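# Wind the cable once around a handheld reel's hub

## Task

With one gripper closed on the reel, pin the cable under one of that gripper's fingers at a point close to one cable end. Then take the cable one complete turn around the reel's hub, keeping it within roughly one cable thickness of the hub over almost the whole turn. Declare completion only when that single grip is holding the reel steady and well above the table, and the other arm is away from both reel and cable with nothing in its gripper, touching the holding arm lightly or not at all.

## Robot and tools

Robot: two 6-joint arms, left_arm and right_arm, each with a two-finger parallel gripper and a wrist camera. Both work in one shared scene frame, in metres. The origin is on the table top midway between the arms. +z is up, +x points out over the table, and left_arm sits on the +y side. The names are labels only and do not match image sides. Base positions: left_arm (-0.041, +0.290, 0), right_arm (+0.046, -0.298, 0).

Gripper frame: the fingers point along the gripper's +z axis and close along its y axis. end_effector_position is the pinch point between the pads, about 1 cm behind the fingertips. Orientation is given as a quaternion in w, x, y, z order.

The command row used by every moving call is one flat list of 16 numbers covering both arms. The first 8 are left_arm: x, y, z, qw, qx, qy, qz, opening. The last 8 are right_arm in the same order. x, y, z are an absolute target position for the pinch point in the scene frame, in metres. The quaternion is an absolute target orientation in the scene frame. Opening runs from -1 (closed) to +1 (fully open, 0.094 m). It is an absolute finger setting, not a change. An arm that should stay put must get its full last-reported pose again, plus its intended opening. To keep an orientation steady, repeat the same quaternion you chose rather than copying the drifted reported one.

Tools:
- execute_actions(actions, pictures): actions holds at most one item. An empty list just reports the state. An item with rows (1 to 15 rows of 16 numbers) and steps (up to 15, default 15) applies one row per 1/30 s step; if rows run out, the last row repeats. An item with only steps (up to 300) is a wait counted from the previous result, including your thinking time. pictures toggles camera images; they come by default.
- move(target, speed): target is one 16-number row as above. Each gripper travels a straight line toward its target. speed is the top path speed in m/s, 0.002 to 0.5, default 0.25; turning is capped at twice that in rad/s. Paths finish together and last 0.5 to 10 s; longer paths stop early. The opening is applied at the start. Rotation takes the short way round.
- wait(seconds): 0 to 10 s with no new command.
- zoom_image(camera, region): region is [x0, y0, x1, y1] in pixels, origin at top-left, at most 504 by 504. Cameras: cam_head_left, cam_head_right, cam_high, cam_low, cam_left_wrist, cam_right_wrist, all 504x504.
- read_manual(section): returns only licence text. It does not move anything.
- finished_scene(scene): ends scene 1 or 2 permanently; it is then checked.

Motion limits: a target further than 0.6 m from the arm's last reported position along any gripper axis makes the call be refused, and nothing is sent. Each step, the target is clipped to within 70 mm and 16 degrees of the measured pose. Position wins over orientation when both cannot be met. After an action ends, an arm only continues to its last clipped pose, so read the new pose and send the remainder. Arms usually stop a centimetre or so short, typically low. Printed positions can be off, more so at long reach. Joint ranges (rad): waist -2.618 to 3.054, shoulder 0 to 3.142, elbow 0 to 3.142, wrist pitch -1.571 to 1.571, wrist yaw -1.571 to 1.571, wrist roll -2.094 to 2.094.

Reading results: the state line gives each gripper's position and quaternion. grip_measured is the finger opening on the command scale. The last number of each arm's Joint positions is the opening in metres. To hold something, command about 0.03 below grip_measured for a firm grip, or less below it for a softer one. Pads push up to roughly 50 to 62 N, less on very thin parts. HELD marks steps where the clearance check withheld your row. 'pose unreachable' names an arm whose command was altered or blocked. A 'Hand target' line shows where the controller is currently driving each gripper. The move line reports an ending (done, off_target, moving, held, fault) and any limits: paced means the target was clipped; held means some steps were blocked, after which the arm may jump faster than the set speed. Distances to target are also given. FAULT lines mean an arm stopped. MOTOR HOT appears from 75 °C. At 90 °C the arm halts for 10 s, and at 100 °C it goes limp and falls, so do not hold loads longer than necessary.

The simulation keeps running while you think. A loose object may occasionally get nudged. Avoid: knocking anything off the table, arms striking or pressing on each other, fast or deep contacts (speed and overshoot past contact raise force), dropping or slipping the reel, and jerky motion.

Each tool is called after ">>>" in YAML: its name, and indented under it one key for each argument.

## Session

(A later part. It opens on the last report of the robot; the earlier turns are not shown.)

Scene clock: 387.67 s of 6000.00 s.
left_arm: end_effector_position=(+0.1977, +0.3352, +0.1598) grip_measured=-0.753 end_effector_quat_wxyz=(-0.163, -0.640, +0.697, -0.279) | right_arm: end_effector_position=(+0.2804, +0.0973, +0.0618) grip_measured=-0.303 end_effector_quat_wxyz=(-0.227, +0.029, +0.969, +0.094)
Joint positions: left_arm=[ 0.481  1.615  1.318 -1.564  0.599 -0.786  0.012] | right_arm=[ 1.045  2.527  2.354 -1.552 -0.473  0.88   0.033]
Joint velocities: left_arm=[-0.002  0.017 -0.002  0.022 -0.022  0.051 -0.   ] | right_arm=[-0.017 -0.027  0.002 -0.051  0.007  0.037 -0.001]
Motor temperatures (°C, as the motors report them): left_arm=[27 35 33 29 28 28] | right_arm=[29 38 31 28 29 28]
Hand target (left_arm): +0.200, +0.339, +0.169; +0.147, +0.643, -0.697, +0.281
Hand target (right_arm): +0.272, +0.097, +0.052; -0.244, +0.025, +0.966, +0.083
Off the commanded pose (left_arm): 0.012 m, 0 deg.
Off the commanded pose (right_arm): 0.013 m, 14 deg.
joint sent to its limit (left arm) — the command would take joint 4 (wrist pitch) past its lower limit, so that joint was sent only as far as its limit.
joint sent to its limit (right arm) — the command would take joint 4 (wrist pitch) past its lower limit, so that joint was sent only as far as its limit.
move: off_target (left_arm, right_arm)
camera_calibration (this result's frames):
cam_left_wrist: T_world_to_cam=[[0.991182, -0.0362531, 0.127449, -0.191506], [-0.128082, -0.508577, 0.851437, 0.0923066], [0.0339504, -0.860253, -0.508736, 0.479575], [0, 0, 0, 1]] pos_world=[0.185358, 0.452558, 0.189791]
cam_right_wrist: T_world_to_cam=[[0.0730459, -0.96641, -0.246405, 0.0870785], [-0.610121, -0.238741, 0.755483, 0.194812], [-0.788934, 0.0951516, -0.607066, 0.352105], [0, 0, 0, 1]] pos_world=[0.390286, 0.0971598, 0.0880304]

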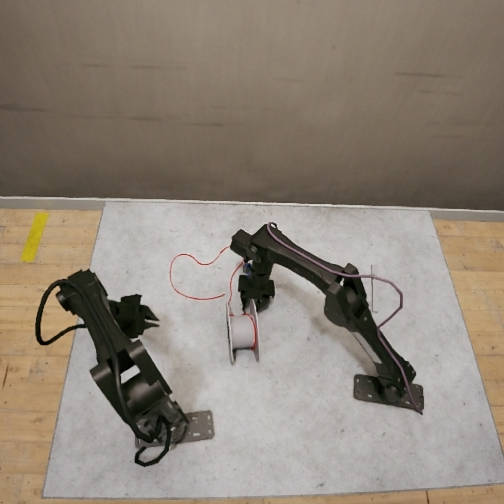

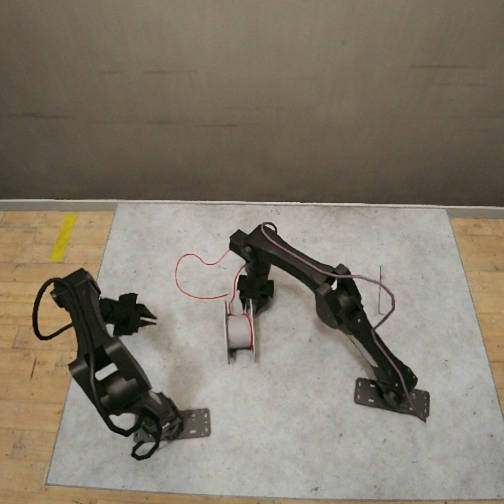

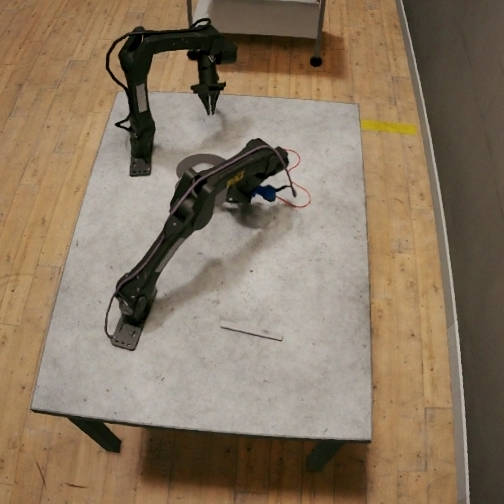

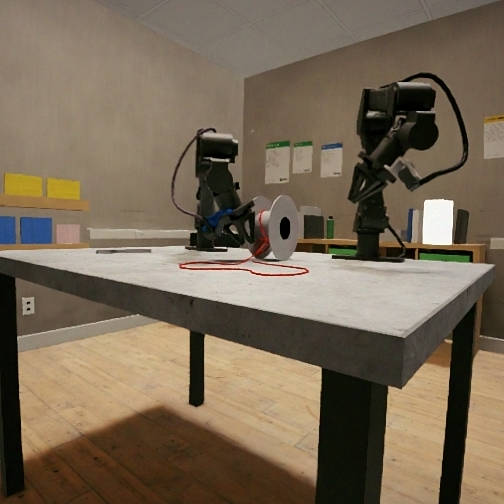

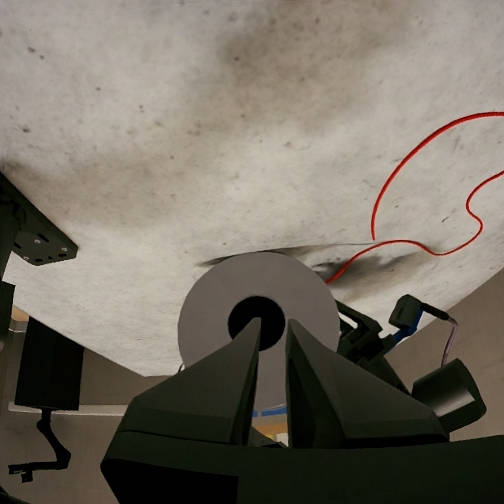

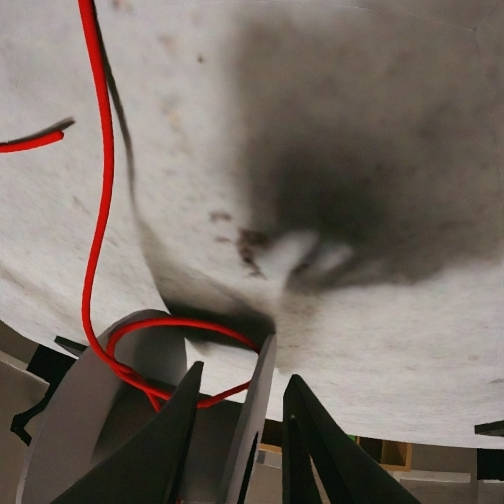

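>>> move:
  target: [0.25,0.34,0.17,-0.16,-0.64,0.70,-0.28,-0.6,0.27,0.09,0.19,0,0,0.99,0.1,-0.3]
  speed: 0.15

>>> move:
  target: [0.33,0.27,0.17,-0.153,-0.69,0.69,0.153,-0.6,0.15,0.06,0.19,0,1,0,0,-0.3]

Scene clock: 398.27 s of 6000.00 s.
left_arm: end_effector_position=(+0.2419, +0.3391, +0.1652) grip_measured=-0.603 end_effector_quat_wxyz=(-0.166, -0.642, +0.696, -0.274) | right_arm: end_effector_position=(+0.2692, +0.0900, +0.1812) grip_measured=-0.303 end_effector_quat_wxyz=(-0.012, +0.001, +0.995, +0.100)
Joint positions: left_arm=[ 0.403  1.757  1.504 -1.564  0.611 -0.88   0.019] | right_arm=[ 1.185  2.191  2.324 -1.546 -0.128  1.008  0.033]
Joint velocities: left_arm=[-0.022 -0.007 -0.012 -0.007  0.007  0.022 -0.   ] | right_arm=[ 0.002  0.012 -0.007 -0.081 -0.037  0.037 -0.   ]
Motor temperatures (°C, as the motors report them): left_arm=[27 35 33 29 28 28] | right_arm=[29 38 31 28 29 28]
Hand target (left_arm): +0.250, +0.339, +0.170; +0.160, +0.639, -0.699, +0.280
Hand target (right_arm): +0.269, +0.089, +0.191; +0.001, +0.000, +0.995, +0.103
Off the commanded pose (left_arm): 0.009 m, 1 deg.
Off the commanded pose (right_arm): 0.009 m, 1 deg.
joint sent to its limit (right arm) — the command would take joint 4 (wrist pitch) past its lower limit, so that joint was sent only as far as its limit.
After step 180, 2.60 s passed at rest.
move: done
camera_calibration (this result's frames):
cam_left_wrist: T_world_to_cam=[[0.99271, -0.0364631, 0.114881, -0.234162], [-0.11732, -0.510818, 0.851646, 0.0934359], [0.0276299, -0.858915, -0.511372, 0.48571], [0, 0, 0, 1]] pos_world=[0.229997, 0.456374, 0.195705]
cam_right_wrist: T_world_to_cam=[[0.184747, -0.962927, -0.19657, 0.0708767], [-0.869219, -0.253432, 0.424535, 0.227097], [-0.458613, 0.0924309, -0.883816, 0.37801], [0, 0, 0, 1]] pos_world=[0.357663, 0.090863, 0.251613]

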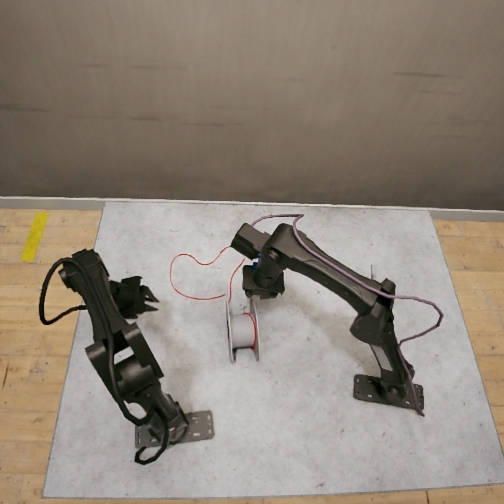

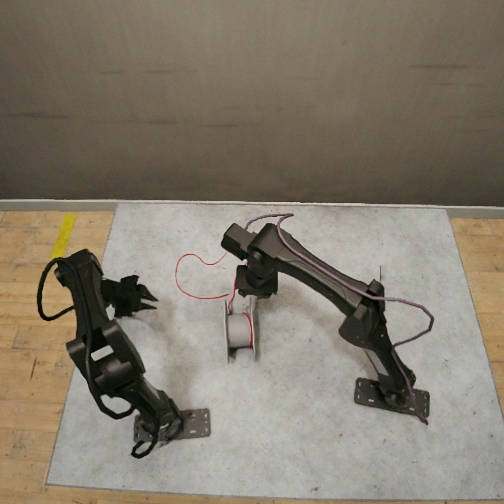

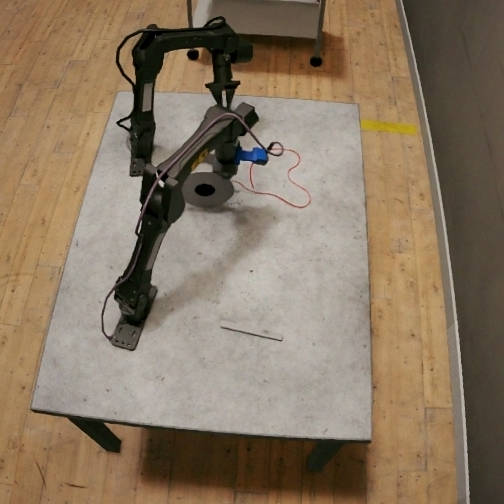

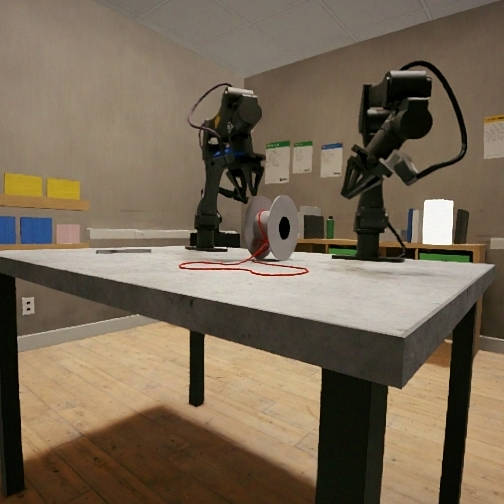

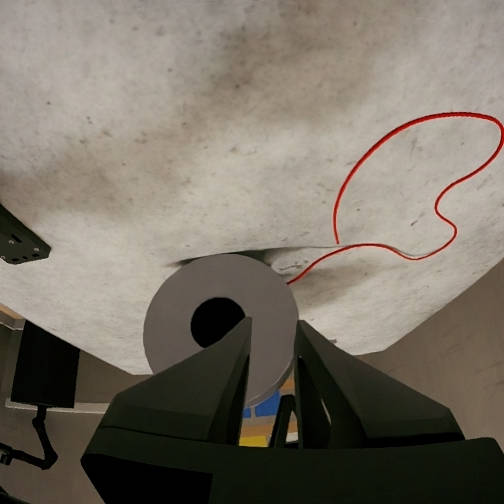

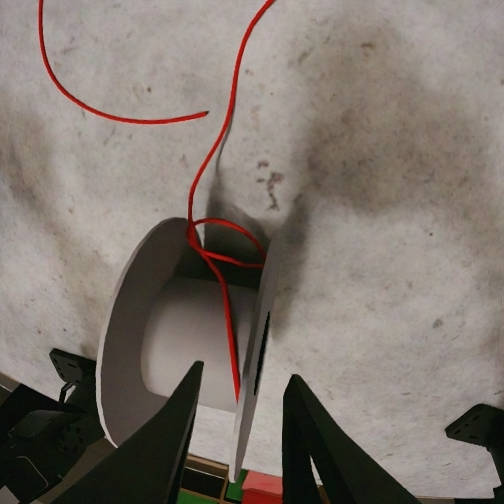

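Scene clock: 407.43 s of 6000.00 s.
left_arm: end_effector_position=(+0.3236, +0.2691, +0.1640) grip_measured=-0.603 end_effector_quat_wxyz=(-0.024, -0.712, +0.702, -0.003) | right_arm: end_effector_position=(+0.1532, +0.0633, +0.1879) grip_measured=-0.303 end_effector_quat_wxyz=(-0.445, +0.529, +0.722, -0.043)
Joint positions: left_arm=[-0.171  1.98   1.944 -1.564  0.04  -1.625  0.019] | right_arm=[ 1.086  1.998  1.778 -1.532 -0.914  2.072  0.033]
Joint velocities: left_arm=[-0.002 -0.012  0.007  0.007  0.007 -0.007 -0.001] | right_arm=[-0.012 -0.007 -0.012 -0.022  0.007  0.007 -0.   ]
Motor temperatures (°C, as the motors report them): left_arm=[27 35 33 29 28 28] | right_arm=[29 38 31 28 29 28]
Hand target (left_arm): +0.327, +0.267, +0.168; +0.018, +0.710, -0.704, +0.002
Hand target (right_arm): +0.150, +0.059, +0.187; -0.458, +0.540, +0.703, -0.064
Off the commanded pose (left_arm): 0.009 m, 23 deg; orientation clipped at the last step of the last action.
Off the commanded pose (right_arm): 0.005 m, 116 deg; orientation clipped at the last step of the last action.
joint sent to its limit (left arm) — the command would take joint 4 (wrist pitch) past its lower limit, so that joint was sent only as far as its limit.
joint sent to its limit (right arm) — the command would take joint 4 (wrist pitch) past its lower limit and joint 6 (wrist roll) past its upper limit, so those joints were sent only as far as their limits.
move: off_target (left_arm, right_arm); limits=paced
camera_calibration (this result's frames):
cam_left_wrist: T_world_to_cam=[[0.996188, 0.0333413, -0.0806117, -0.305432], [0.064287, -0.905223, 0.420046, 0.186431], [-0.0589666, -0.423627, -0.903915, 0.397938], [0, 0, 0, 1]] pos_world=[0.315747, 0.347523, 0.256771]
cam_right_wrist: T_world_to_cam=[[-0.700922, -0.581486, 0.413016, 0.0649313], [0.146406, 0.44944, 0.881231, -0.169233], [-0.69805, 0.678143, -0.229889, 0.20991], [0, 0, 0, 1]] pos_world=[0.216816, -0.0285322, 0.170571]

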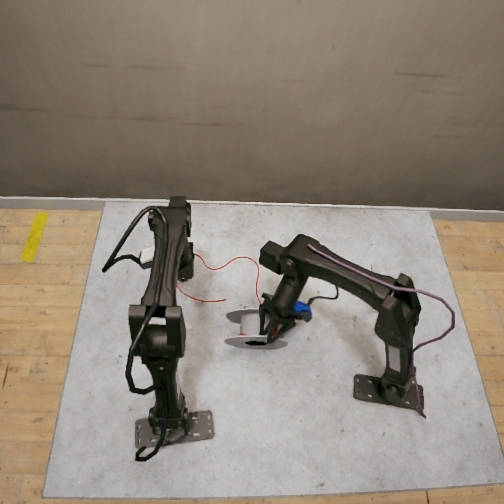

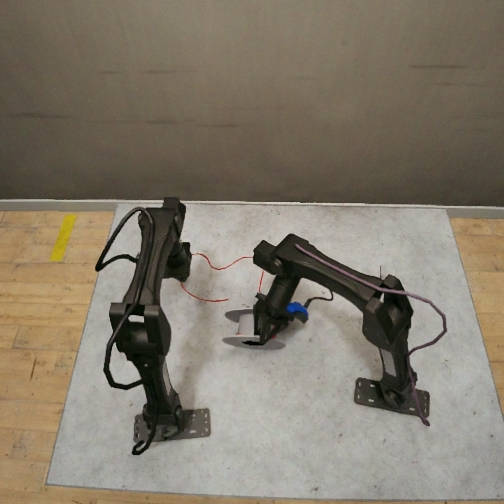

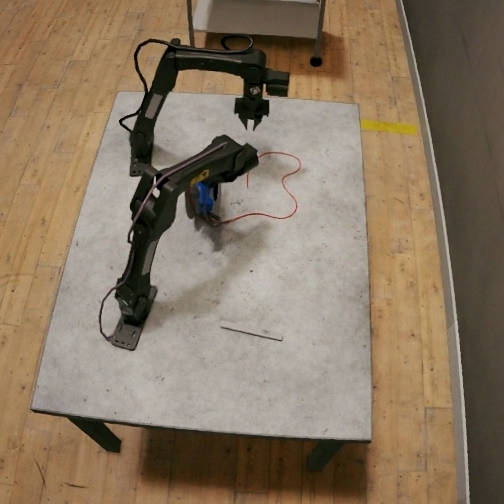

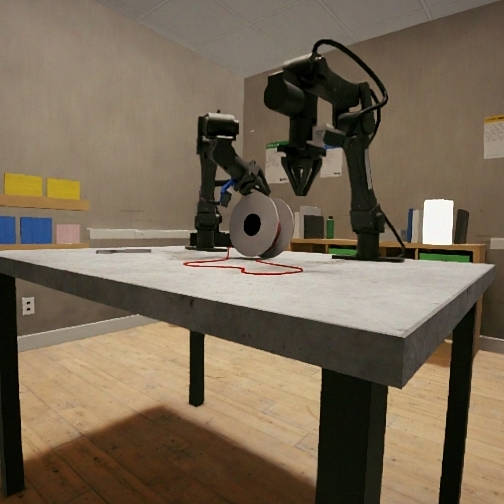

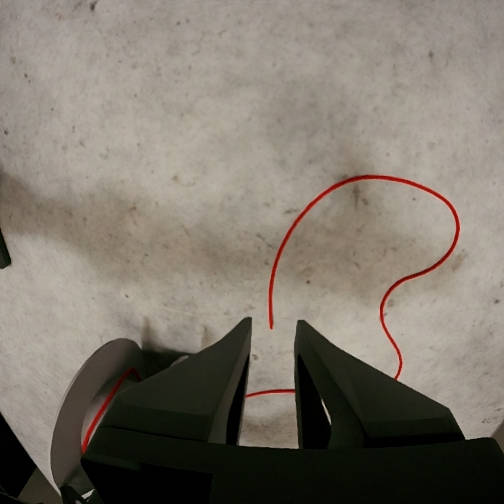

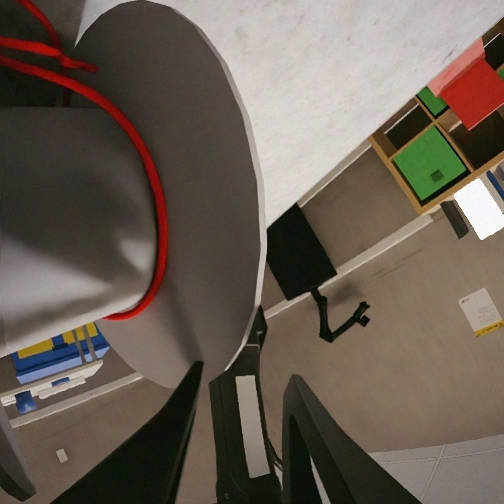

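>>> move:
  target: [0.33,0.3,0.17,0,-0.71,0.70,0,-0.6,0.16,0.0,0.26,-0.44,0.53,0.72,-0.04,-0.3]
  speed: 0.15

>>> move:
  target: [0.33,0.3,0.17,0,-0.71,0.70,0,-0.6,0.17,-0.08,0.24,0,0,0.92,0.38,-0.3]

>>> move:
  target: [0.33,0.3,0.17,0,-0.71,0.70,0,-0.6,0.16,-0.04,0.12,0.354,-0.612,0.612,0.354,-0.3]

>>> zoom_image:
  camera: "cam_high"
  region: [150,140,260,250]

Scene clock: 413.93 s of 6000.00 s.
left_arm: end_effector_position=(+0.3241, +0.2948, +0.1639) grip_measured=-0.603 end_effector_quat_wxyz=(-0.014, -0.712, +0.702, +0.006) | right_arm: end_effector_position=(+0.1625, +0.0041, +0.2600) grip_measured=-0.303 end_effector_quat_wxyz=(-0.434, +0.547, +0.711, +0.078)
Joint positions: left_arm=[-0.114  1.98   1.944 -1.564  0.011 -1.567  0.019] | right_arm=[ 0.938  1.656  1.645 -1.543 -0.914  2.07   0.033]
Joint velocities: left_arm=[ 0.002 -0.017  0.007 -0.022  0.037 -0.007 -0.001] | right_arm=[-0.002  0.002 -0.051 -0.037 -0.051  0.007  0.   ]
Motor temperatures (°C, as the motors report them): left_arm=[27 35 33 29 28 28] | right_arm=[29 38 31 28 29 28]
Hand target (left_arm): +0.330, +0.300, +0.170; -0.000, +0.712, -0.702, +0.000
Hand target (right_arm): +0.159, -0.000, +0.259; -0.441, +0.557, +0.701, +0.067
Off the commanded pose (left_arm): 0.010 m, 2 deg.
Off the commanded pose (right_arm): 0.005 m, 14 deg.
joint sent to its limit (right arm) — the command would take joint 4 (wrist pitch) past its lower limit and joint 6 (wrist roll) past its upper limit, so those joints were sent only as far as their limits.
move: off_target (right_arm)
camera_calibration (this result's frames):
cam_left_wrist: T_world_to_cam=[[0.996381, 0.0339362, -0.0779314, -0.307487], [0.0621736, -0.916162, 0.395958, 0.21762], [-0.0579605, -0.39937, -0.914956, 0.403093], [0, 0, 0, 1]] pos_world=[0.316207, 0.370793, 0.258681]
cam_right_wrist: T_world_to_cam=[[-0.824951, -0.517555, 0.227139, 0.0754534], [0.0752907, 0.297663, 0.951698, -0.21369], [-0.560167, 0.802206, -0.20659, 0.244145], [0, 0, 0, 1]] pos_world=[0.215096, -0.0931956, 0.236668]

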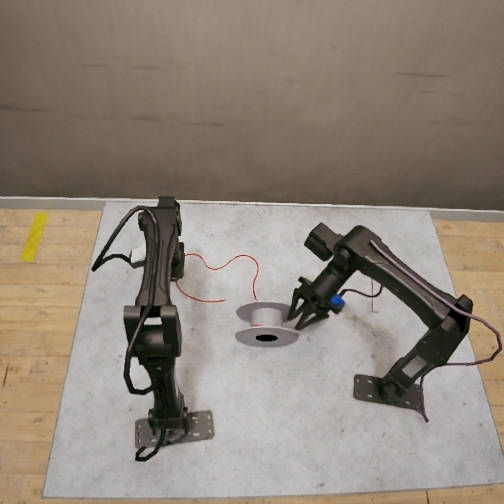

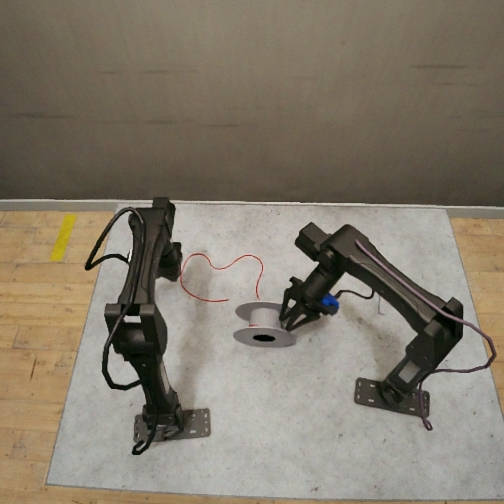

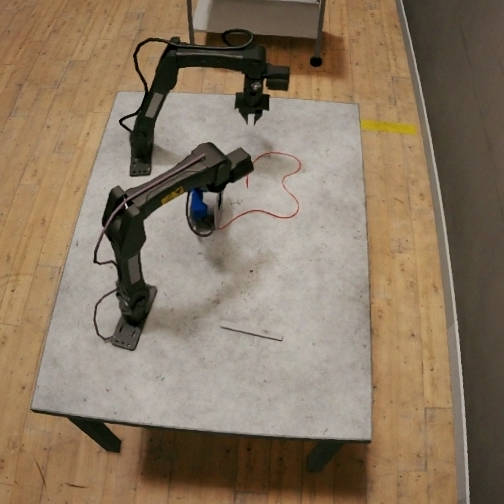

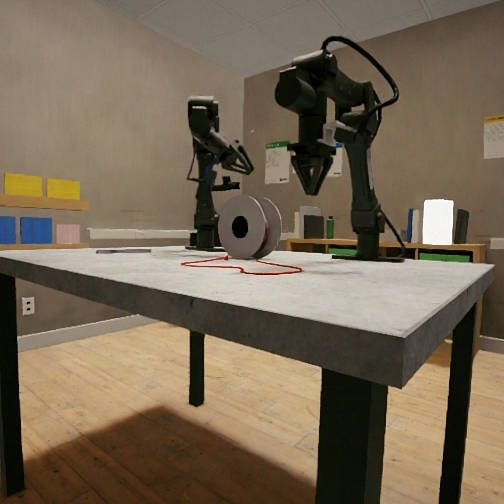

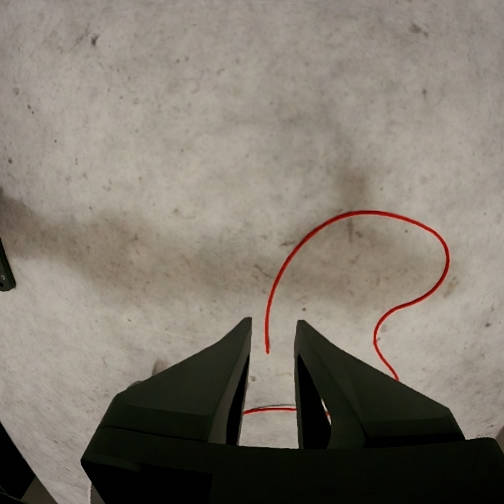

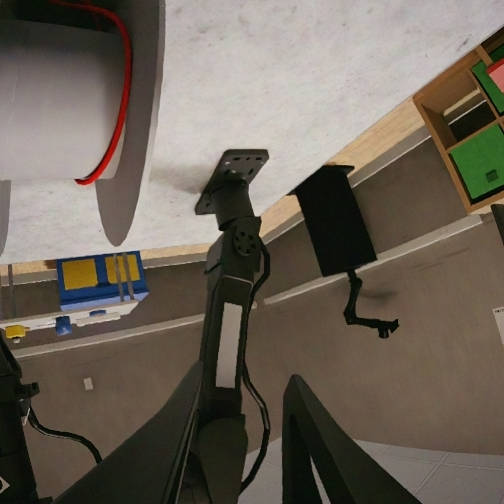

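Scene clock: 417.77 s of 6000.00 s.
left_arm: end_effector_position=(+0.3241, +0.2949, +0.1639) grip_measured=-0.603 end_effector_quat_wxyz=(-0.014, -0.711, +0.703, +0.006) | right_arm: end_effector_position=(+0.1712, -0.0776, +0.2398) grip_measured=-0.303 end_effector_quat_wxyz=(-0.007, +0.006, +0.929, +0.370)
Joint positions: left_arm=[-0.114  1.98   1.944 -1.564  0.011 -1.566  0.019] | right_arm=[ 0.843  1.044  1.142 -1.153 -0.583  0.825  0.033]
Joint velocities: left_arm=[ 0.002  0.007 -0.002  0.022 -0.022 -0.007  0.   ] | right_arm=[ 0.012 -0.017 -0.007 -0.022  0.037 -0.051 -0.   ]
Motor temperatures (°C, as the motors report them): left_arm=[27 35 33 29 28 28] | right_arm=[29 37 31 28 29 28]
Hand target (left_arm): +0.330, +0.300, +0.170; -0.000, +0.712, -0.702, +0.000
Hand target (right_arm): +0.171, -0.080, +0.241; +0.001, +0.000, +0.926, +0.377
Off the commanded pose (left_arm): 0.010 m, 2 deg.
Off the commanded pose (right_arm): 0.003 m, 2 deg.
move: done
camera_calibration (this result's frames):
cam_left_wrist: T_world_to_cam=[[0.996433, 0.0324323, -0.0779086, -0.307065], [0.0607617, -0.91639, 0.395648, 0.218259], [-0.0585629, -0.39897, -0.915092, 0.403219], [0, 0, 0, 1]] pos_world=[0.316322, 0.370841, 0.258705]
cam_right_wrist: T_world_to_cam=[[0.172217, -0.717016, -0.675447, 0.0751899], [-0.877843, -0.422806, 0.225004, 0.11068], [-0.446915, 0.554187, -0.702242, 0.390604], [0, 0, 0, 1]] pos_world=[0.258777, -0.115759, 0.300182]

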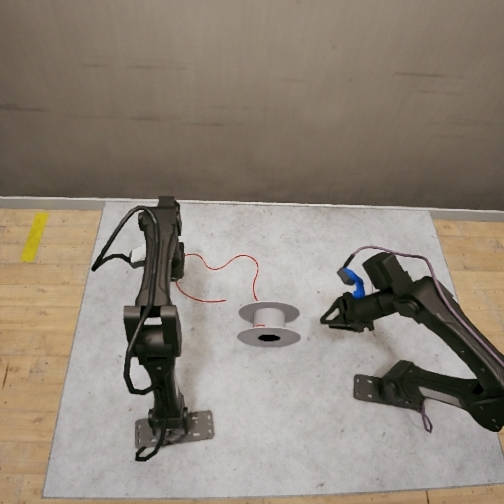

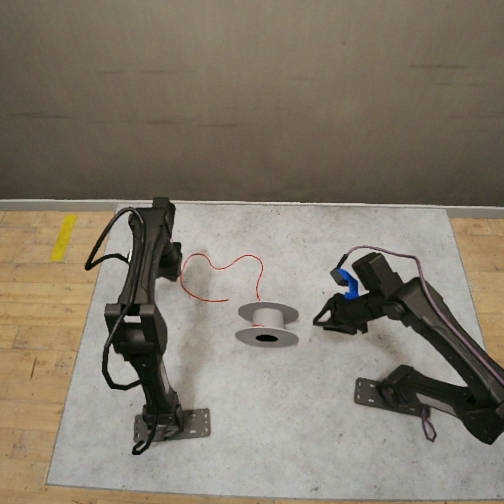

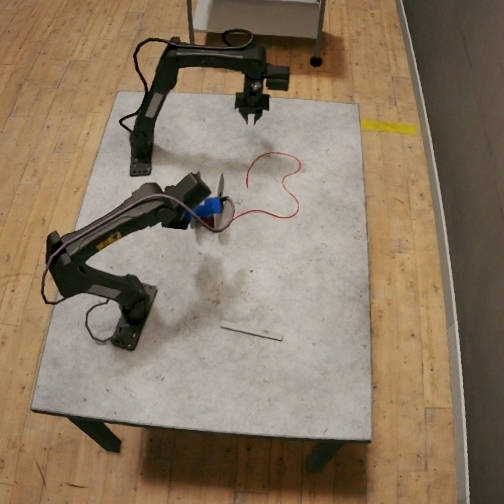

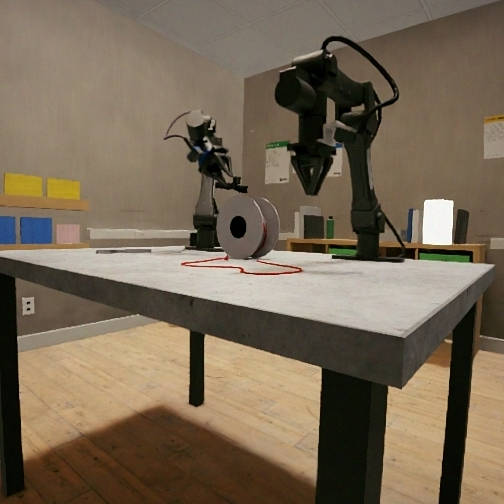

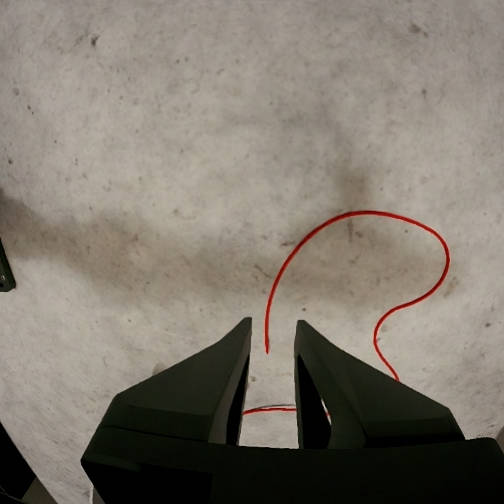

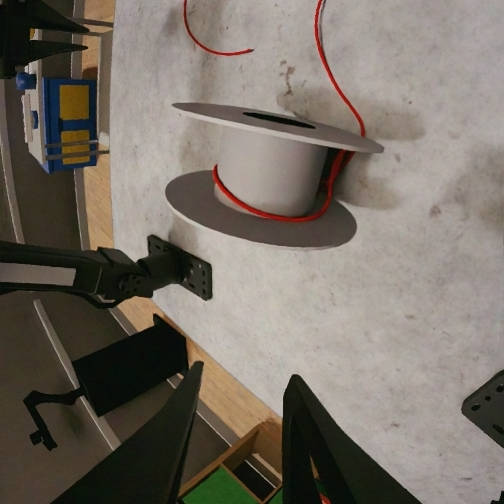

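Scene clock: 421.63 s of 6000.00 s.
left_arm: end_effector_position=(+0.3241, +0.2950, +0.1639) grip_measured=-0.603 end_effector_quat_wxyz=(-0.014, -0.711, +0.703, +0.006) | right_arm: end_effector_position=(+0.1656, -0.0384, +0.1277) grip_measured=-0.303 end_effector_quat_wxyz=(-0.367, +0.607, -0.614, -0.346)
Joint positions: left_arm=[-0.114  1.98   1.944 -1.564  0.011 -1.566  0.019] | right_arm=[ 0.926  0.903  0.396 -0.173 -0.674 -0.49   0.033]
Joint velocities: left_arm=[-0.012  0.002 -0.007 -0.022 -0.007 -0.007 -0.   ] | right_arm=[-0.002  0.022 -0.017  0.022 -0.051 -0.037 -0.   ]
Motor temperatures (°C, as the motors report them): left_arm=[27 36 33 29 28 28] | right_arm=[29 36 31 28 29 28]
Hand target (left_arm): +0.330, +0.300, +0.170; -0.000, +0.712, -0.702, +0.000
Hand target (right_arm): +0.161, -0.039, +0.121; -0.356, +0.610, -0.613, -0.354
Off the commanded pose (left_arm): 0.010 m, 2 deg.
Off the commanded pose (right_arm): 0.010 m, 2 deg.
move: done
camera_calibration (this result's frames):
cam_left_wrist: T_world_to_cam=[[0.996433, 0.0324513, -0.0779024, -0.307073], [0.0607544, -0.916542, 0.395298, 0.218426], [-0.0585729, -0.398621, -0.915243, 0.40317], [0, 0, 0, 1]] pos_world=[0.316322, 0.370873, 0.258734]
cam_right_wrist: T_world_to_cam=[[0.980345, 0.0656922, 0.186031, -0.185311], [0.158274, -0.824809, -0.542807, 0.0586493], [0.117782, 0.561582, -0.818995, 0.209349], [0, 0, 0, 1]] pos_world=[0.147729, -0.0570186, 0.237765]

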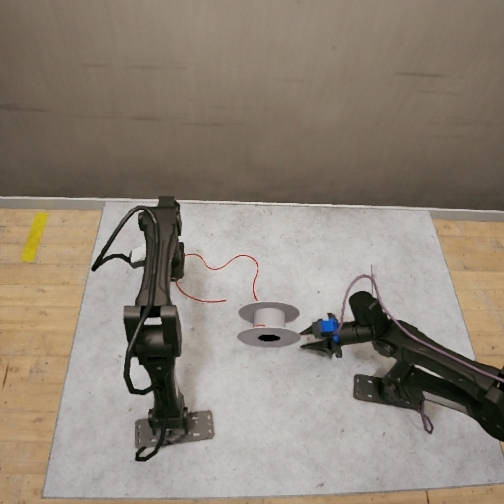

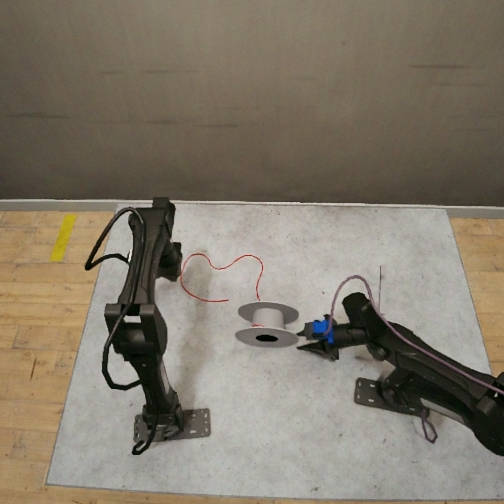

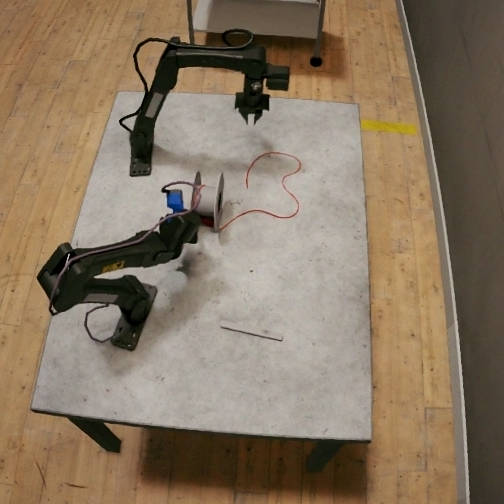

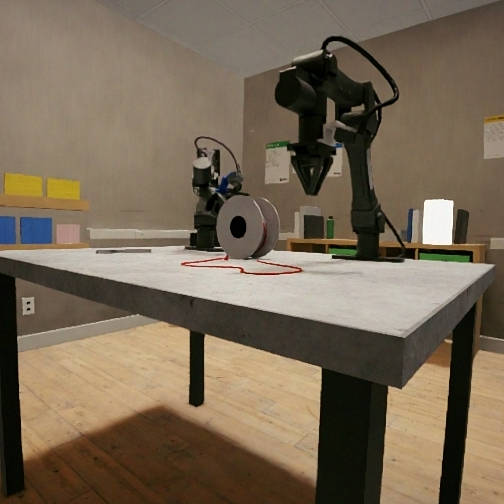

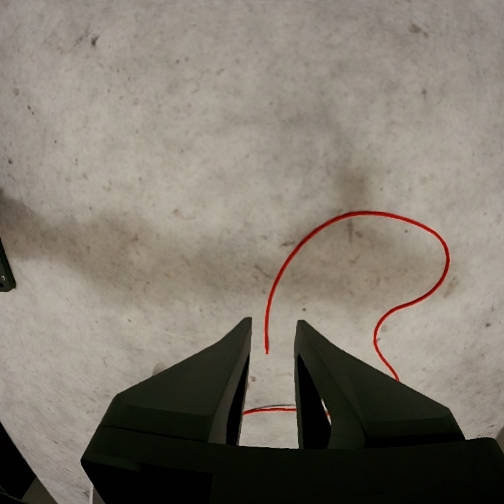

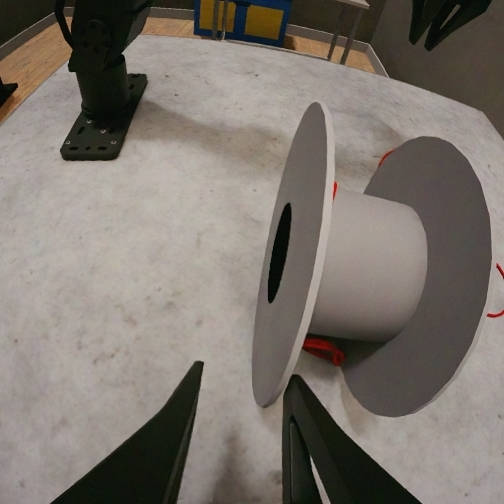

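Region (150, 140, 260, 250) of cam_high's 504x504 image, scaled by 4.582, with more detail than that image has.

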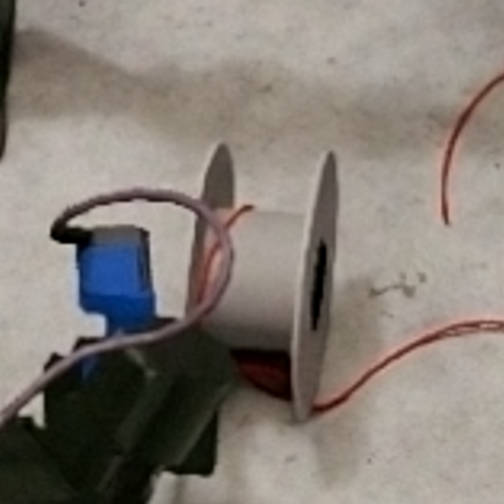

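Look into the gap from lower.

>>> move:
  target: [0.33,0.3,0.17,0,-0.71,0.70,0,-0.6,0.205,-0.075,0.07,0.43,-0.56,0.56,0.43,-0.3]
  speed: 0.12

>>> zoom_image:
  camera: "cam_right_wrist"
  region: [150,180,400,430]

Scene clock: 425.40 s of 6000.00 s.
left_arm: end_effector_position=(+0.3241, +0.2950, +0.1639) grip_measured=-0.603 end_effector_quat_wxyz=(-0.014, -0.711, +0.703, +0.006) | right_arm: end_effector_position=(+0.2132, -0.0724, +0.0737) grip_measured=-0.303 end_effector_quat_wxyz=(-0.442, +0.571, -0.557, -0.411)
Joint positions: left_arm=[-0.114  1.98   1.944 -1.564  0.011 -1.566  0.019] | right_arm=[ 0.505  1.423  0.186  0.533 -1.136 -0.705  0.033]
Joint velocities: left_arm=[-0.007 -0.007 -0.012 -0.022  0.037 -0.007  0.   ] | right_arm=[ 0.007  0.022  0.002 -0.051  0.051  0.007  0.   ]
Motor temperatures (°C, as the motors report them): left_arm=[27 36 33 29 28 28] | right_arm=[29 36 31 29 29 28]
Hand target (left_arm): +0.330, +0.300, +0.170; -0.000, +0.712, -0.702, +0.000
Hand target (right_arm): +0.206, -0.075, +0.068; -0.430, +0.563, -0.563, -0.425
Off the commanded pose (left_arm): 0.010 m, 2 deg.
Off the commanded pose (right_arm): 0.009 m, 3 deg.
move: off_target (right_arm)
camera_calibration (this result's frames):
cam_left_wrist: T_world_to_cam=[[0.996433, 0.0324513, -0.0779024, -0.307073], [0.0607544, -0.916542, 0.395298, 0.218426], [-0.0585729, -0.398621, -0.915243, 0.40317], [0, 0, 0, 1]] pos_world=[0.316322, 0.370873, 0.258734]
cam_right_wrist: T_world_to_cam=[[0.972959, 0.0376541, 0.22789, -0.223155], [0.193515, -0.671559, -0.715234, 0.010049], [0.12611, 0.739993, -0.660686, 0.17804], [0, 0, 0, 1]] pos_world=[0.192723, -0.116598, 0.175671]

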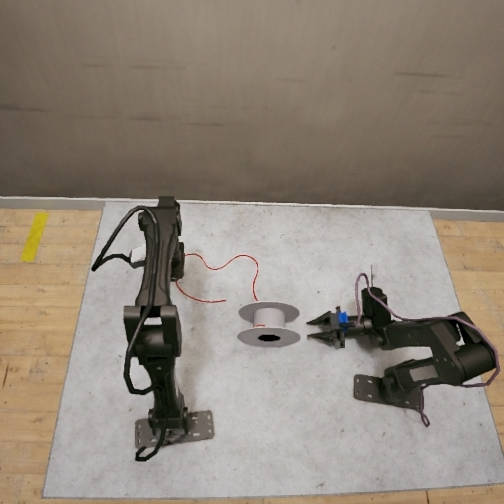

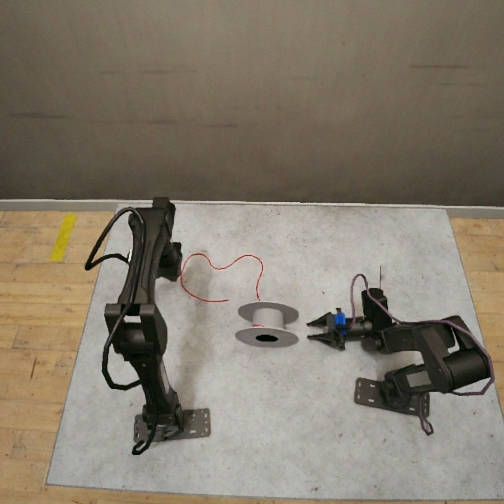

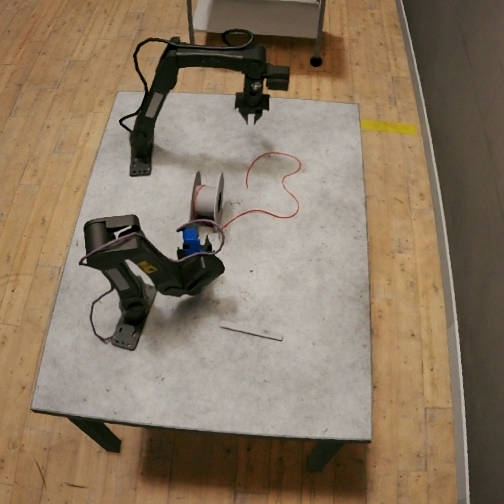

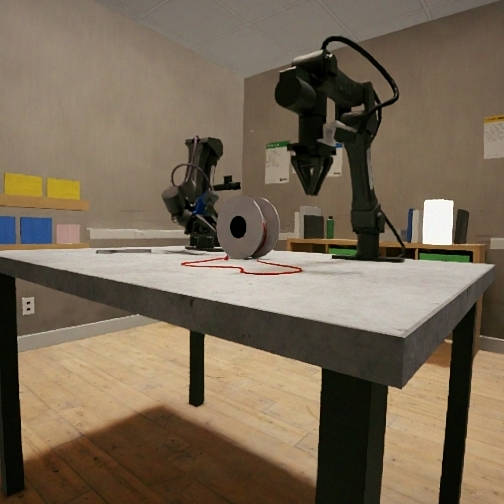

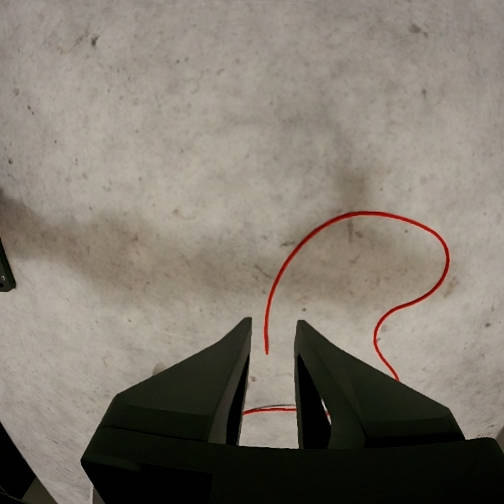

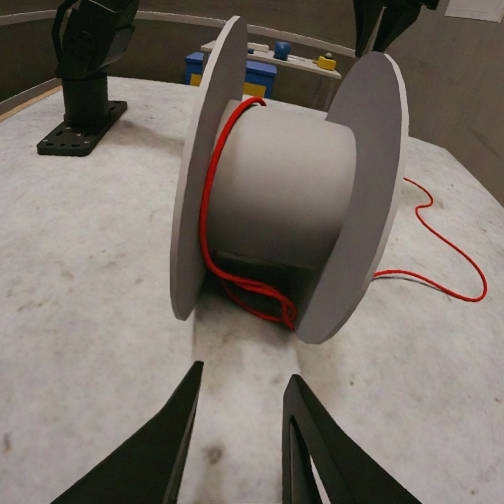

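Region (150, 180, 400, 430) of cam_right_wrist's 504x504 image, scaled by 2.016, with more detail than that image has.

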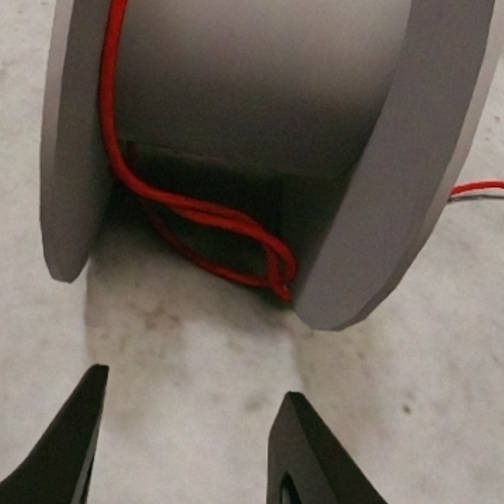

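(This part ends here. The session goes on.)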